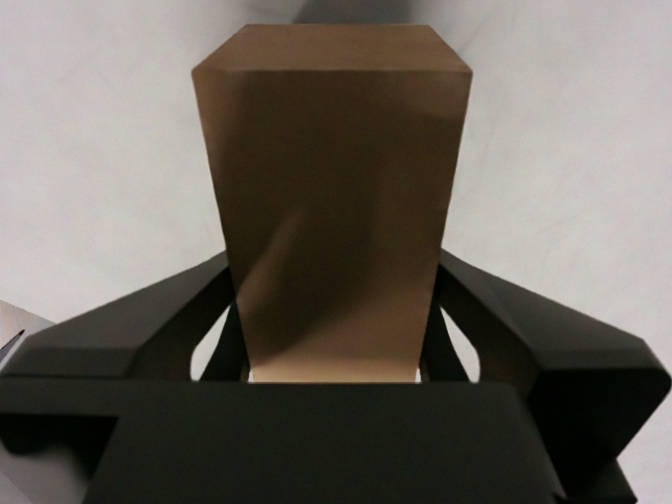

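>>> execute_actions([
  {"arm3":{"joints":{"joint3_rad":1.67}}},
], cameras=[])

Scene clock: 378.43 s.
Joint torques (N m, as the arm reports them, + toward a larger angle): arm1=[-0.44 -4.67  8.5   0.67  0.08 -0.06] | arm2=[ 0.21 -5.75  7.38  0.6   0.1  -0.13] | arm3=[  0.08 -16.72   6.17   1.13   0.04   0.1 ]
Motor temperatures (°C, as the motors report them): arm1=[24 25 34 25 26 26] | arm2=[25 26 33 26 24 27] | arm3=[26 31 33 27 24 23]
arm1.joint_positions: joint1_rad=-0.005 joint2_rad=+0.993 joint3_rad=+1.002 joint4_rad=-1.093 joint5_rad=-0.001 joint6_rad=+0.471 gripper_m=+0.093
arm1.joint_status: not commanded
arm1.hand: x=+1.0098 y=-0.6875 z=+1.0199 quat_wxyz=(-0.199, -0.866, -0.434, +0.149) (m; scene frame)
arm2.joint_positions: joint1_rad=-0.602 joint2_rad=+1.190 joint3_rad=+1.117 joint4_rad=-1.142 joint5_rad=+0.000 joint6_rad=+0.126 gripper_m=+0.080
arm2.joint_status: not commanded
arm2.hand: x=+0.2889 y=+0.0666 z=+1.1169 quat_wxyz=(-0.164, +0.211, -0.962, -0.060) (m; scene frame)
arm3.joint_positions: joint1_rad=-0.510 joint2_rad=+2.174 joint3_rad=+1.690 joint4_rad=-1.081 joint5_rad=+0.000 joint6_rad=-0.010 gripper_m=+0.045
arm3.joint_status: all done
arm3.hand: x=-1.5696 y=+0.1846 z=+0.8063 quat_wxyz=(-0.001, -0.970, -0.245, +0.004) (m; scene frame)
pictures: none
No camera images: the call's "cameras" was empty. Leave "cameras" out to get every camera's image.

>>> execute_actions([
  {"arm3":{"joints":{"joint3_rad":1.715,"gripper_m":0.093}}},
], cameras=[])

>>> execute_actions([
  {"arm3":{"joints":{"joint2_rad":1.9,"joint3_rad":1.8,"joint4_rad":-1.4}}},
], cameras=["arm3_cam_wrist"])

>>> execute_actions([
  {"arm3":{"joints":{"joint1_rad":1.86,"joint6_rad":1.7,"joint3_rad":1.82}}},
], cameras=[])

>>> execute_actions([
  {"arm3":{"joints":{"joint2_rad":2.035,"joint4_rad":-1.27}}},
], cameras=["arm3_cam_wrist"])

Scene clock: 396.70 s.
Joint torques (N m, as the arm reports them, + toward a larger angle): arm1=[-0.46 -4.68  8.49  0.68  0.07 -0.06] | arm2=[ 0.11 -5.85  7.35  0.61  0.08 -0.13] | arm3=[ -0.01 -16.61  10.     1.1    0.04   0.09]
Motor temperatures (°C, as the motors report them): arm1=[24 25 34 25 26 26] | arm2=[25 26 34 26 24 27] | arm3=[26 31 32 27 24 23]
arm1.joint_positions: joint1_rad=-0.005 joint2_rad=+0.993 joint3_rad=+1.002 joint4_rad=-1.093 joint5_rad=-0.001 joint6_rad=+0.471 gripper_m=+0.093
arm1.joint_status: not commanded
arm1.hand: x=+1.0098 y=-0.6875 z=+1.0199 quat_wxyz=(-0.199, -0.866, -0.434, +0.149) (m; scene frame)
arm2.joint_positions: joint1_rad=-0.602 joint2_rad=+1.190 joint3_rad=+1.117 joint4_rad=-1.142 joint5_rad=+0.000 joint6_rad=+0.126 gripper_m=+0.080
arm2.joint_status: not commanded
arm2.hand: x=+0.2889 y=+0.0666 z=+1.1169 quat_wxyz=(-0.164, +0.211, -0.962, -0.060) (m; scene frame)
arm3.joint_positions: joint1_rad=-0.510 joint2_rad=+2.175 joint3_rad=+1.690 joint4_rad=-1.081 joint5_rad=+0.000 joint6_rad=-0.010 gripper_m=+0.093
arm3.joint_status: all done
arm3.hand: x=-1.5695 y=+0.1847 z=+0.8058 quat_wxyz=(-0.001, -0.970, -0.245, +0.004) (m; scene frame)
pictures: none
No camera images: the call's "cameras" was empty. Leave "cameras" out to get every camera's image.

Scene clock: 398.00 s.
Joint torques (N m, as the arm reports them, + toward a larger angle): arm1=[-0.46 -4.69  8.5   0.69  0.08 -0.06] | arm2=[ 0.02 -6.14  7.37  0.59  0.1  -0.14] | arm3=[ -0.01 -13.86  11.1    0.37   0.03   0.09]
Motor temperatures (°C, as the motors report them): arm1=[24 25 34 25 26 26] | arm2=[25 26 34 26 24 27] | arm3=[26 31 33 27 24 23]
arm1.joint_positions: joint1_rad=-0.005 joint2_rad=+0.993 joint3_rad=+1.002 joint4_rad=-1.093 joint5_rad=-0.001 joint6_rad=+0.471 gripper_m=+0.093
arm1.joint_status: not commanded
arm1.hand: x=+1.0098 y=-0.6875 z=+1.0199 quat_wxyz=(-0.199, -0.866, -0.434, +0.149) (m; scene frame)
arm2.joint_positions: joint1_rad=-0.602 joint2_rad=+1.190 joint3_rad=+1.117 joint4_rad=-1.142 joint5_rad=+0.000 joint6_rad=+0.126 gripper_m=+0.080
arm2.joint_status: not commanded
arm2.hand: x=+0.2889 y=+0.0666 z=+1.1169 quat_wxyz=(-0.164, +0.211, -0.962, -0.060) (m; scene frame)
arm3.joint_positions: joint1_rad=-0.510 joint2_rad=+1.888 joint3_rad=+1.775 joint4_rad=-1.389 joint5_rad=+0.000 joint6_rad=-0.010 gripper_m=+0.093
arm3.joint_status: all done
arm3.hand: x=-1.5415 y=+0.1995 z=+1.0066 quat_wxyz=(-0.009, -0.969, -0.245, +0.035) (m; scene frame)
pictures: arm3_cam_wrist
camera_calibration (this result's frames):
arm3_cam_wrist: T_world_to_cam=[[-0.493786, 0.869578, 0.00312647, -0.937779], [0.740812, 0.418779, 0.525187, 0.534309], [0.455382, 0.261646, -0.850981, 1.62779], [0, 0, 0, 1]] pos_world=[-1.60015, 0.16581, 1.10754]
Images, in order (width x height): arm3_cam_wrist 672x504.

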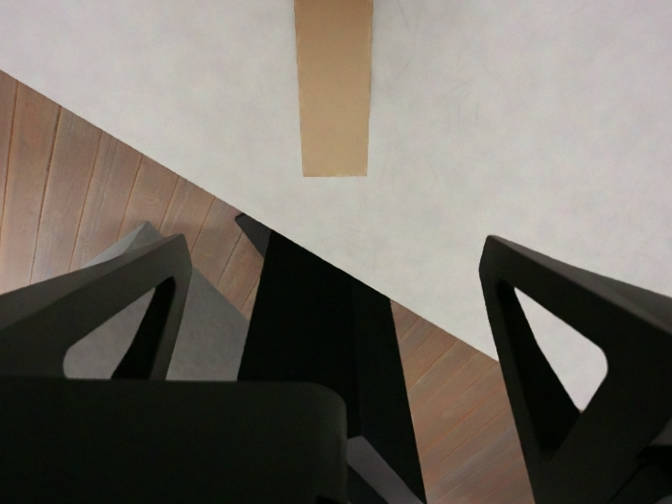

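Scene clock: 400.27 s.
Joint torques (N m, as the arm reports them, + toward a larger angle): arm1=[-0.48 -4.71  8.49  0.68  0.08 -0.07] | arm2=[ 0.19 -5.95  7.34  0.53  0.1  -0.14] | arm3=[ -1.96 -14.75  12.63   0.25   0.16   0.12]
Motor temperatures (°C, as the motors report them): arm1=[24 25 34 25 26 26] | arm2=[25 26 34 26 24 27] | arm3=[26 31 33 27 24 23]
arm1.joint_positions: joint1_rad=-0.005 joint2_rad=+0.993 joint3_rad=+1.002 joint4_rad=-1.093 joint5_rad=-0.001 joint6_rad=+0.471 gripper_m=+0.093
arm1.joint_status: not commanded
arm1.hand: x=+1.0098 y=-0.6875 z=+1.0199 quat_wxyz=(-0.199, -0.866, -0.434, +0.149) (m; scene frame)
arm2.joint_positions: joint1_rad=-0.602 joint2_rad=+1.190 joint3_rad=+1.117 joint4_rad=-1.142 joint5_rad=+0.000 joint6_rad=+0.126 gripper_m=+0.080
arm2.joint_status: not commanded
arm2.hand: x=+0.2889 y=+0.0666 z=+1.1169 quat_wxyz=(-0.164, +0.211, -0.962, -0.060) (m; scene frame)
arm3.joint_positions: joint1_rad=+1.870 joint2_rad=+1.902 joint3_rad=+1.775 joint4_rad=-1.389 joint5_rad=-0.001 joint6_rad=+1.688 gripper_m=+0.093
arm3.joint_status: all done
arm3.hand: x=-0.4309 y=+0.3143 z=+0.9955 quat_wxyz=(-0.021, -0.832, -0.555, -0.017) (m; scene frame)
pictures: none
No camera images: the call's "cameras" was empty. Leave "cameras" out to get every camera's image.

Scene clock: 401.53 s.
Joint torques (N m, as the arm reports them, + toward a larger angle): arm1=[-0.44 -4.72  8.5   0.68  0.07 -0.07] | arm2=[-0.05 -5.78  7.38  0.64  0.09 -0.13] | arm3=[ -1.92 -17.56  12.21   1.1    0.16   0.1 ]
Motor temperatures (°C, as the motors report them): arm1=[24 25 34 25 26 26] | arm2=[25 26 34 26 24 27] | arm3=[26 31 33 27 24 23]
arm1.joint_positions: joint1_rad=-0.005 joint2_rad=+0.993 joint3_rad=+1.002 joint4_rad=-1.093 joint5_rad=-0.001 joint6_rad=+0.471 gripper_m=+0.093
arm1.joint_status: not commanded
arm1.hand: x=+1.0098 y=-0.6875 z=+1.0199 quat_wxyz=(-0.199, -0.866, -0.434, +0.149) (m; scene frame)
arm2.joint_positions: joint1_rad=-0.602 joint2_rad=+1.190 joint3_rad=+1.117 joint4_rad=-1.142 joint5_rad=+0.000 joint6_rad=+0.126 gripper_m=+0.080
arm2.joint_status: not commanded
arm2.hand: x=+0.2889 y=+0.0666 z=+1.1169 quat_wxyz=(-0.164, +0.211, -0.962, -0.060) (m; scene frame)
arm3.joint_positions: joint1_rad=+1.870 joint2_rad=+2.054 joint3_rad=+1.778 joint4_rad=-1.283 joint5_rad=-0.001 joint6_rad=+1.689 gripper_m=+0.093
arm3.joint_status: all done
arm3.hand: x=-0.4056 y=+0.3069 z=+0.9072 quat_wxyz=(-0.004, -0.832, -0.555, -0.003) (m; scene frame)
pictures: arm3_cam_wrist
camera_calibration (this result's frames):
arm3_cam_wrist: T_world_to_cam=[[-0.93112, 0.364602, -0.00899157, -0.481315], [0.290874, 0.757255, 0.58477, -0.640335], [0.220017, 0.541876, -0.811149, 0.780205], [0, 0, 0, 1]] pos_world=[-0.433564, 0.237611, 1.00298]
Images, in order (width x height): arm3_cam_wrist 672x504.

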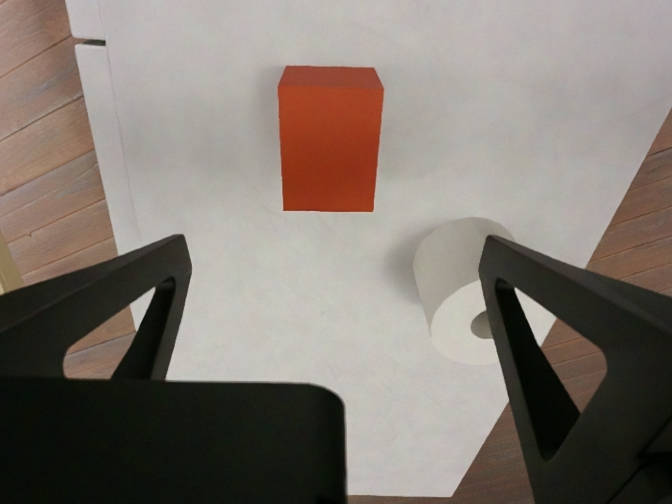

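>>> execute_actions([
  {"arm3":{"joints":{"joint2_rad":2.145,"joint3_rad":1.69,"joint4_rad":-1.063,"gripper_m":0.08}}},
], cameras=["arm3_cam_wrist"])

>>> execute_actions([
  {"arm3":{"joints":{"gripper_m":0.03}}},
], cameras=["arm3_cam_wrist"])

>>> execute_actions([
  {"arm3":{"joints":{"joint2_rad":1.9,"joint3_rad":1.8,"joint4_rad":-1.4}}},
], cameras=[])

>>> execute_actions([
  {"arm3":{"joints":{"joint1_rad":-0.5,"joint6_rad":0,"joint3_rad":1.82}}},
], cameras=[])

>>> execute_actions([
  {"arm3":{"joints":{"joint2_rad":2.06,"joint4_rad":-1.24}}},
], cameras=["arm3_cam_wrist"])

Scene clock: 419.77 s.
Joint torques (N m, as the arm reports them, + toward a larger angle): arm1=[-0.46 -4.66  8.51  0.68  0.07 -0.07] | arm2=[-0.01 -5.79  7.36  0.57  0.09 -0.13] | arm3=[ -1.9  -17.39   8.96   1.1    0.16   0.1 ]
Motor temperatures (°C, as the motors report them): arm1=[24 25 34 25 26 26] | arm2=[25 26 34 26 24 27] | arm3=[26 31 35 27 24 23]
arm1.joint_positions: joint1_rad=-0.005 joint2_rad=+0.993 joint3_rad=+1.002 joint4_rad=-1.093 joint5_rad=-0.001 joint6_rad=+0.471 gripper_m=+0.093
arm1.joint_status: not commanded
arm1.hand: x=+1.0098 y=-0.6875 z=+1.0199 quat_wxyz=(-0.199, -0.866, -0.434, +0.149) (m; scene frame)
arm2.joint_positions: joint1_rad=-0.602 joint2_rad=+1.190 joint3_rad=+1.117 joint4_rad=-1.142 joint5_rad=+0.000 joint6_rad=+0.126 gripper_m=+0.080
arm2.joint_status: not commanded
arm2.hand: x=+0.2889 y=+0.0666 z=+1.1169 quat_wxyz=(-0.164, +0.211, -0.962, -0.060) (m; scene frame)
arm3.joint_positions: joint1_rad=+1.870 joint2_rad=+2.161 joint3_rad=+1.676 joint4_rad=-1.076 joint5_rad=-0.001 joint6_rad=+1.689 gripper_m=+0.080
arm3.joint_status: all done
arm3.hand: x=-0.4049 y=+0.3064 z=+0.8059 quat_wxyz=(-0.003, -0.832, -0.554, -0.002) (m; scene frame)
pictures: arm3_cam_wrist
camera_calibration (this result's frames):
arm3_cam_wrist: T_world_to_cam=[[-0.930998, 0.364969, -0.00633391, -0.483681], [0.292669, 0.756713, 0.584577, -0.579921], [0.218146, 0.542387, -0.811313, 0.697405], [0, 0, 0, 1]] pos_world=[-0.432717, 0.237099, 0.901759]
Images, in order (width x height): arm3_cam_wrist 672x504.

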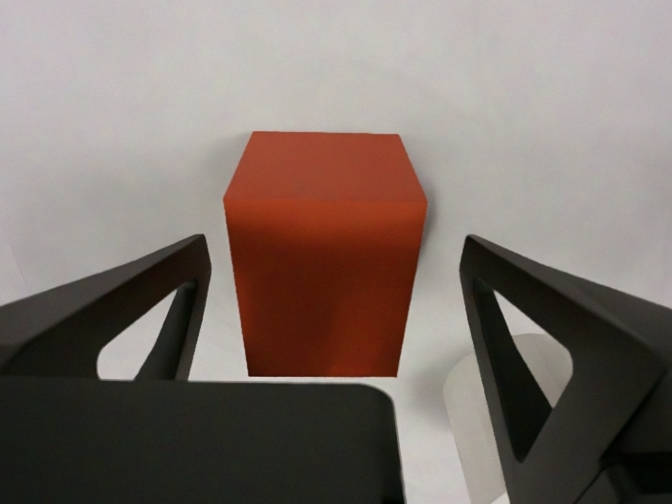

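Scene clock: 420.37 s.
Joint torques (N m, as the arm reports them, + toward a larger angle): arm1=[-0.44 -4.65  8.5   0.68  0.08 -0.06] | arm2=[-0.03 -5.95  7.35  0.56  0.09 -0.14] | arm3=[ -1.95 -17.78   8.94   1.07   0.15   0.1 ]
Motor temperatures (°C, as the motors report them): arm1=[24 25 34 25 26 26] | arm2=[25 26 34 26 24 27] | arm3=[26 31 34 27 24 23]
arm1.joint_positions: joint1_rad=-0.005 joint2_rad=+0.993 joint3_rad=+1.002 joint4_rad=-1.093 joint5_rad=-0.001 joint6_rad=+0.471 gripper_m=+0.093
arm1.joint_status: not commanded
arm1.hand: x=+1.0098 y=-0.6875 z=+1.0199 quat_wxyz=(-0.199, -0.866, -0.434, +0.149) (m; scene frame)
arm2.joint_positions: joint1_rad=-0.602 joint2_rad=+1.190 joint3_rad=+1.117 joint4_rad=-1.142 joint5_rad=+0.000 joint6_rad=+0.126 gripper_m=+0.080
arm2.joint_status: not commanded
arm2.hand: x=+0.2889 y=+0.0666 z=+1.1169 quat_wxyz=(-0.164, +0.211, -0.962, -0.060) (m; scene frame)
arm3.joint_positions: joint1_rad=+1.870 joint2_rad=+2.161 joint3_rad=+1.676 joint4_rad=-1.075 joint5_rad=-0.001 joint6_rad=+1.689 gripper_m=+0.044
arm3.joint_status: gripper_m off_target (ended at +0.044, target +0.030)
arm3.hand: x=-0.4048 y=+0.3064 z=+0.8059 quat_wxyz=(-0.004, -0.832, -0.554, -0.002) (m; scene frame)
pictures: arm3_cam_wrist
camera_calibration (this result's frames):
arm3_cam_wrist: T_world_to_cam=[[-0.930994, 0.364966, -0.00709331, -0.48288], [0.292238, 0.756836, 0.584634, -0.580193], [0.21874, 0.542218, -0.811266, 0.697649], [0, 0, 0, 1]] pos_world=[-0.432607, 0.237068, 0.901755]
Images, in order (width x height): arm3_cam_wrist 672x504.

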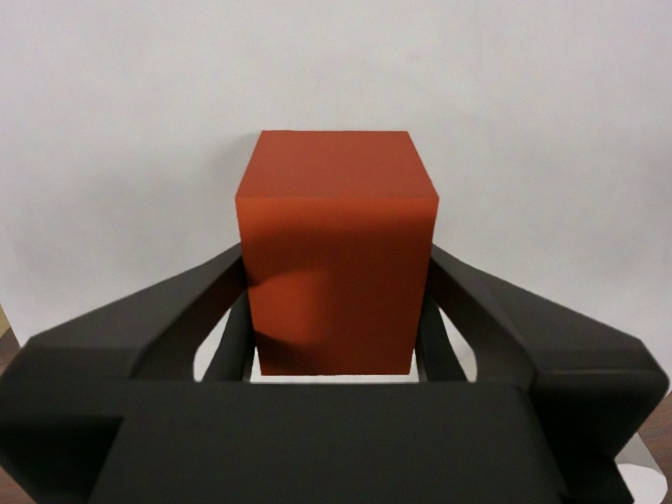

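Scene clock: 421.63 s.
Joint torques (N m, as the arm reports them, + toward a larger angle): arm1=[-0.45 -4.67  8.5   0.67  0.07 -0.06] | arm2=[ 0.01 -5.91  7.35  0.61  0.09 -0.14] | arm3=[ -1.9  -13.86  11.39   0.26   0.16   0.09]
Motor temperatures (°C, as the motors report them): arm1=[24 25 34 25 26 26] | arm2=[25 26 34 26 24 27] | arm3=[26 31 35 27 24 23]
arm1.joint_positions: joint1_rad=-0.005 joint2_rad=+0.993 joint3_rad=+1.002 joint4_rad=-1.093 joint5_rad=-0.001 joint6_rad=+0.471 gripper_m=+0.093
arm1.joint_status: not commanded
arm1.hand: x=+1.0098 y=-0.6875 z=+1.0199 quat_wxyz=(-0.199, -0.866, -0.434, +0.149) (m; scene frame)
arm2.joint_positions: joint1_rad=-0.602 joint2_rad=+1.190 joint3_rad=+1.117 joint4_rad=-1.142 joint5_rad=+0.000 joint6_rad=+0.126 gripper_m=+0.080
arm2.joint_status: not commanded
arm2.hand: x=+0.2889 y=+0.0666 z=+1.1169 quat_wxyz=(-0.164, +0.211, -0.962, -0.060) (m; scene frame)
arm3.joint_positions: joint1_rad=+1.870 joint2_rad=+1.893 joint3_rad=+1.771 joint4_rad=-1.389 joint5_rad=-0.001 joint6_rad=+1.689 gripper_m=+0.044
arm3.joint_status: all done
arm3.hand: x=-0.4326 y=+0.3148 z=+0.9990 quat_wxyz=(-0.022, -0.832, -0.554, -0.018) (m; scene frame)
pictures: none
No camera images: the call's "cameras" was empty. Leave "cameras" out to get every camera's image.

Scene clock: 423.93 s.
Joint torques (N m, as the arm reports them, + toward a larger angle): arm1=[-0.45 -4.6   8.5   0.67  0.08 -0.06] | arm2=[ 0.12 -5.74  7.35  0.63  0.07 -0.12] | arm3=[ -0.04 -15.46  13.12   0.33  -0.02  -0.11]
Motor temperatures (°C, as the motors report them): arm1=[24 25 34 25 26 26] | arm2=[25 26 34 26 24 27] | arm3=[26 31 35 27 24 23]
arm1.joint_positions: joint1_rad=-0.005 joint2_rad=+0.993 joint3_rad=+1.002 joint4_rad=-1.093 joint5_rad=-0.001 joint6_rad=+0.471 gripper_m=+0.093
arm1.joint_status: not commanded
arm1.hand: x=+1.0098 y=-0.6875 z=+1.0199 quat_wxyz=(-0.199, -0.866, -0.434, +0.149) (m; scene frame)
arm2.joint_positions: joint1_rad=-0.602 joint2_rad=+1.190 joint3_rad=+1.117 joint4_rad=-1.142 joint5_rad=+0.000 joint6_rad=+0.126 gripper_m=+0.080
arm2.joint_status: not commanded
arm2.hand: x=+0.2889 y=+0.0666 z=+1.1169 quat_wxyz=(-0.164, +0.211, -0.962, -0.060) (m; scene frame)
arm3.joint_positions: joint1_rad=-0.510 joint2_rad=+1.907 joint3_rad=+1.771 joint4_rad=-1.389 joint5_rad=+0.002 joint6_rad=+0.012 gripper_m=+0.044
arm3.joint_status: all done
arm3.hand: x=-1.5412 y=+0.2000 z=+0.9940 quat_wxyz=(-0.005, -0.972, -0.234, +0.024) (m; scene frame)
pictures: none
No camera images: the call's "cameras" was empty. Leave "cameras" out to get every camera's image.

Scene clock: 425.00 s.
Joint torques (N m, as the arm reports them, + toward a larger angle): arm1=[-0.49 -4.67  8.5   0.69  0.07 -0.06] | arm2=[-0.05 -5.78  7.38  0.56  0.09 -0.14] | arm3=[ -0.04 -18.46  12.2    1.19  -0.02  -0.13]
Motor temperatures (°C, as the motors report them): arm1=[24 25 34 25 26 26] | arm2=[25 26 34 26 24 27] | arm3=[26 31 35 27 24 23]
arm1.joint_positions: joint1_rad=-0.005 joint2_rad=+0.993 joint3_rad=+1.002 joint4_rad=-1.093 joint5_rad=-0.001 joint6_rad=+0.471 gripper_m=+0.093
arm1.joint_status: not commanded
arm1.hand: x=+1.0098 y=-0.6875 z=+1.0199 quat_wxyz=(-0.199, -0.866, -0.434, +0.149) (m; scene frame)
arm2.joint_positions: joint1_rad=-0.602 joint2_rad=+1.190 joint3_rad=+1.117 joint4_rad=-1.142 joint5_rad=+0.000 joint6_rad=+0.126 gripper_m=+0.080
arm2.joint_status: not commanded
arm2.hand: x=+0.2889 y=+0.0666 z=+1.1169 quat_wxyz=(-0.164, +0.211, -0.962, -0.060) (m; scene frame)
arm3.joint_positions: joint1_rad=-0.510 joint2_rad=+2.089 joint3_rad=+1.775 joint4_rad=-1.253 joint5_rad=+0.002 joint6_rad=+0.012 gripper_m=+0.044
arm3.joint_status: all done
arm3.hand: x=-1.5698 y=+0.1848 z=+0.8879 quat_wxyz=(+0.000, -0.972, -0.234, +0.003) (m; scene frame)
pictures: arm3_cam_wrist
camera_calibration (this result's frames):
arm3_cam_wrist: T_world_to_cam=[[-0.475239, 0.879853, 0.00244091, -0.910792], [0.717514, 0.385945, 0.579845, 0.54478], [0.509236, 0.277316, -0.814723, 1.59296], [0, 0, 0, 1]] pos_world=[-1.63493, 0.149353, 0.98416]
Images, in order (width x height): arm3_cam_wrist 672x504.

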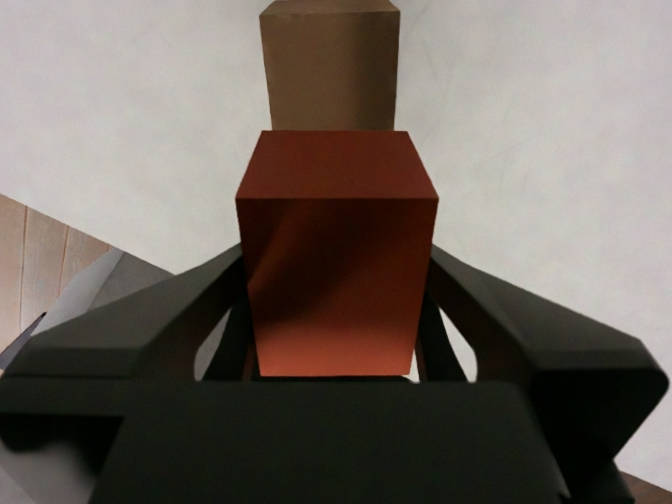

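>>> execute_actions([
  {"arm3":{"joints":{"joint3_rad":1.70,"joint4_rad":-1.14}}},
], cameras=["arm3_cam_wrist"])

Scene clock: 433.03 s.
Joint torques (N m, as the arm reports them, + toward a larger angle): arm1=[-0.45 -4.7   8.5   0.68  0.08 -0.06] | arm2=[ 0.05 -5.99  7.33  0.58  0.09 -0.12] | arm3=[ -0.03 -17.57   8.82   1.19  -0.02  -0.13]
Motor temperatures (°C, as the motors report them): arm1=[24 25 34 25 26 26] | arm2=[25 26 34 26 24 27] | arm3=[26 31 35 27 24 23]
arm1.joint_positions: joint1_rad=-0.005 joint2_rad=+0.993 joint3_rad=+1.002 joint4_rad=-1.093 joint5_rad=-0.001 joint6_rad=+0.471 gripper_m=+0.093
arm1.joint_status: not commanded
arm1.hand: x=+1.0098 y=-0.6875 z=+1.0199 quat_wxyz=(-0.199, -0.866, -0.434, +0.149) (m; scene frame)
arm2.joint_positions: joint1_rad=-0.602 joint2_rad=+1.190 joint3_rad=+1.117 joint4_rad=-1.142 joint5_rad=+0.000 joint6_rad=+0.126 gripper_m=+0.080
arm2.joint_status: not commanded
arm2.hand: x=+0.2889 y=+0.0666 z=+1.1169 quat_wxyz=(-0.164, +0.211, -0.962, -0.060) (m; scene frame)
arm3.joint_positions: joint1_rad=-0.510 joint2_rad=+2.086 joint3_rad=+1.693 joint4_rad=-1.152 joint5_rad=+0.002 joint6_rad=+0.012 gripper_m=+0.044
arm3.joint_status: all done
arm3.hand: x=-1.5647 y=+0.1875 z=+0.8605 quat_wxyz=(-0.003, -0.972, -0.234, +0.014) (m; scene frame)
pictures: arm3_cam_wrist
camera_calibration (this result's frames):
arm3_cam_wrist: T_world_to_cam=[[-0.475179, 0.879885, 0.00267064, -0.910761], [0.72888, 0.391925, 0.561363, 0.588474], [0.492888, 0.268694, -0.827565, 1.55436], [0, 0, 0, 1]] pos_world=[-1.62783, 0.153081, 0.958417]
Images, in order (width x height): arm3_cam_wrist 672x504.

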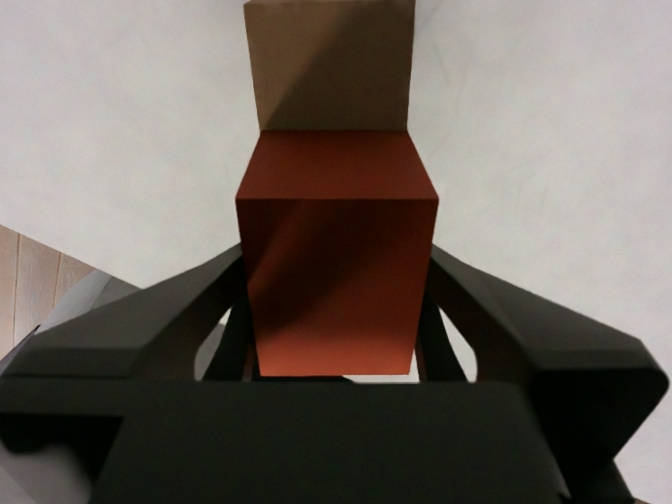

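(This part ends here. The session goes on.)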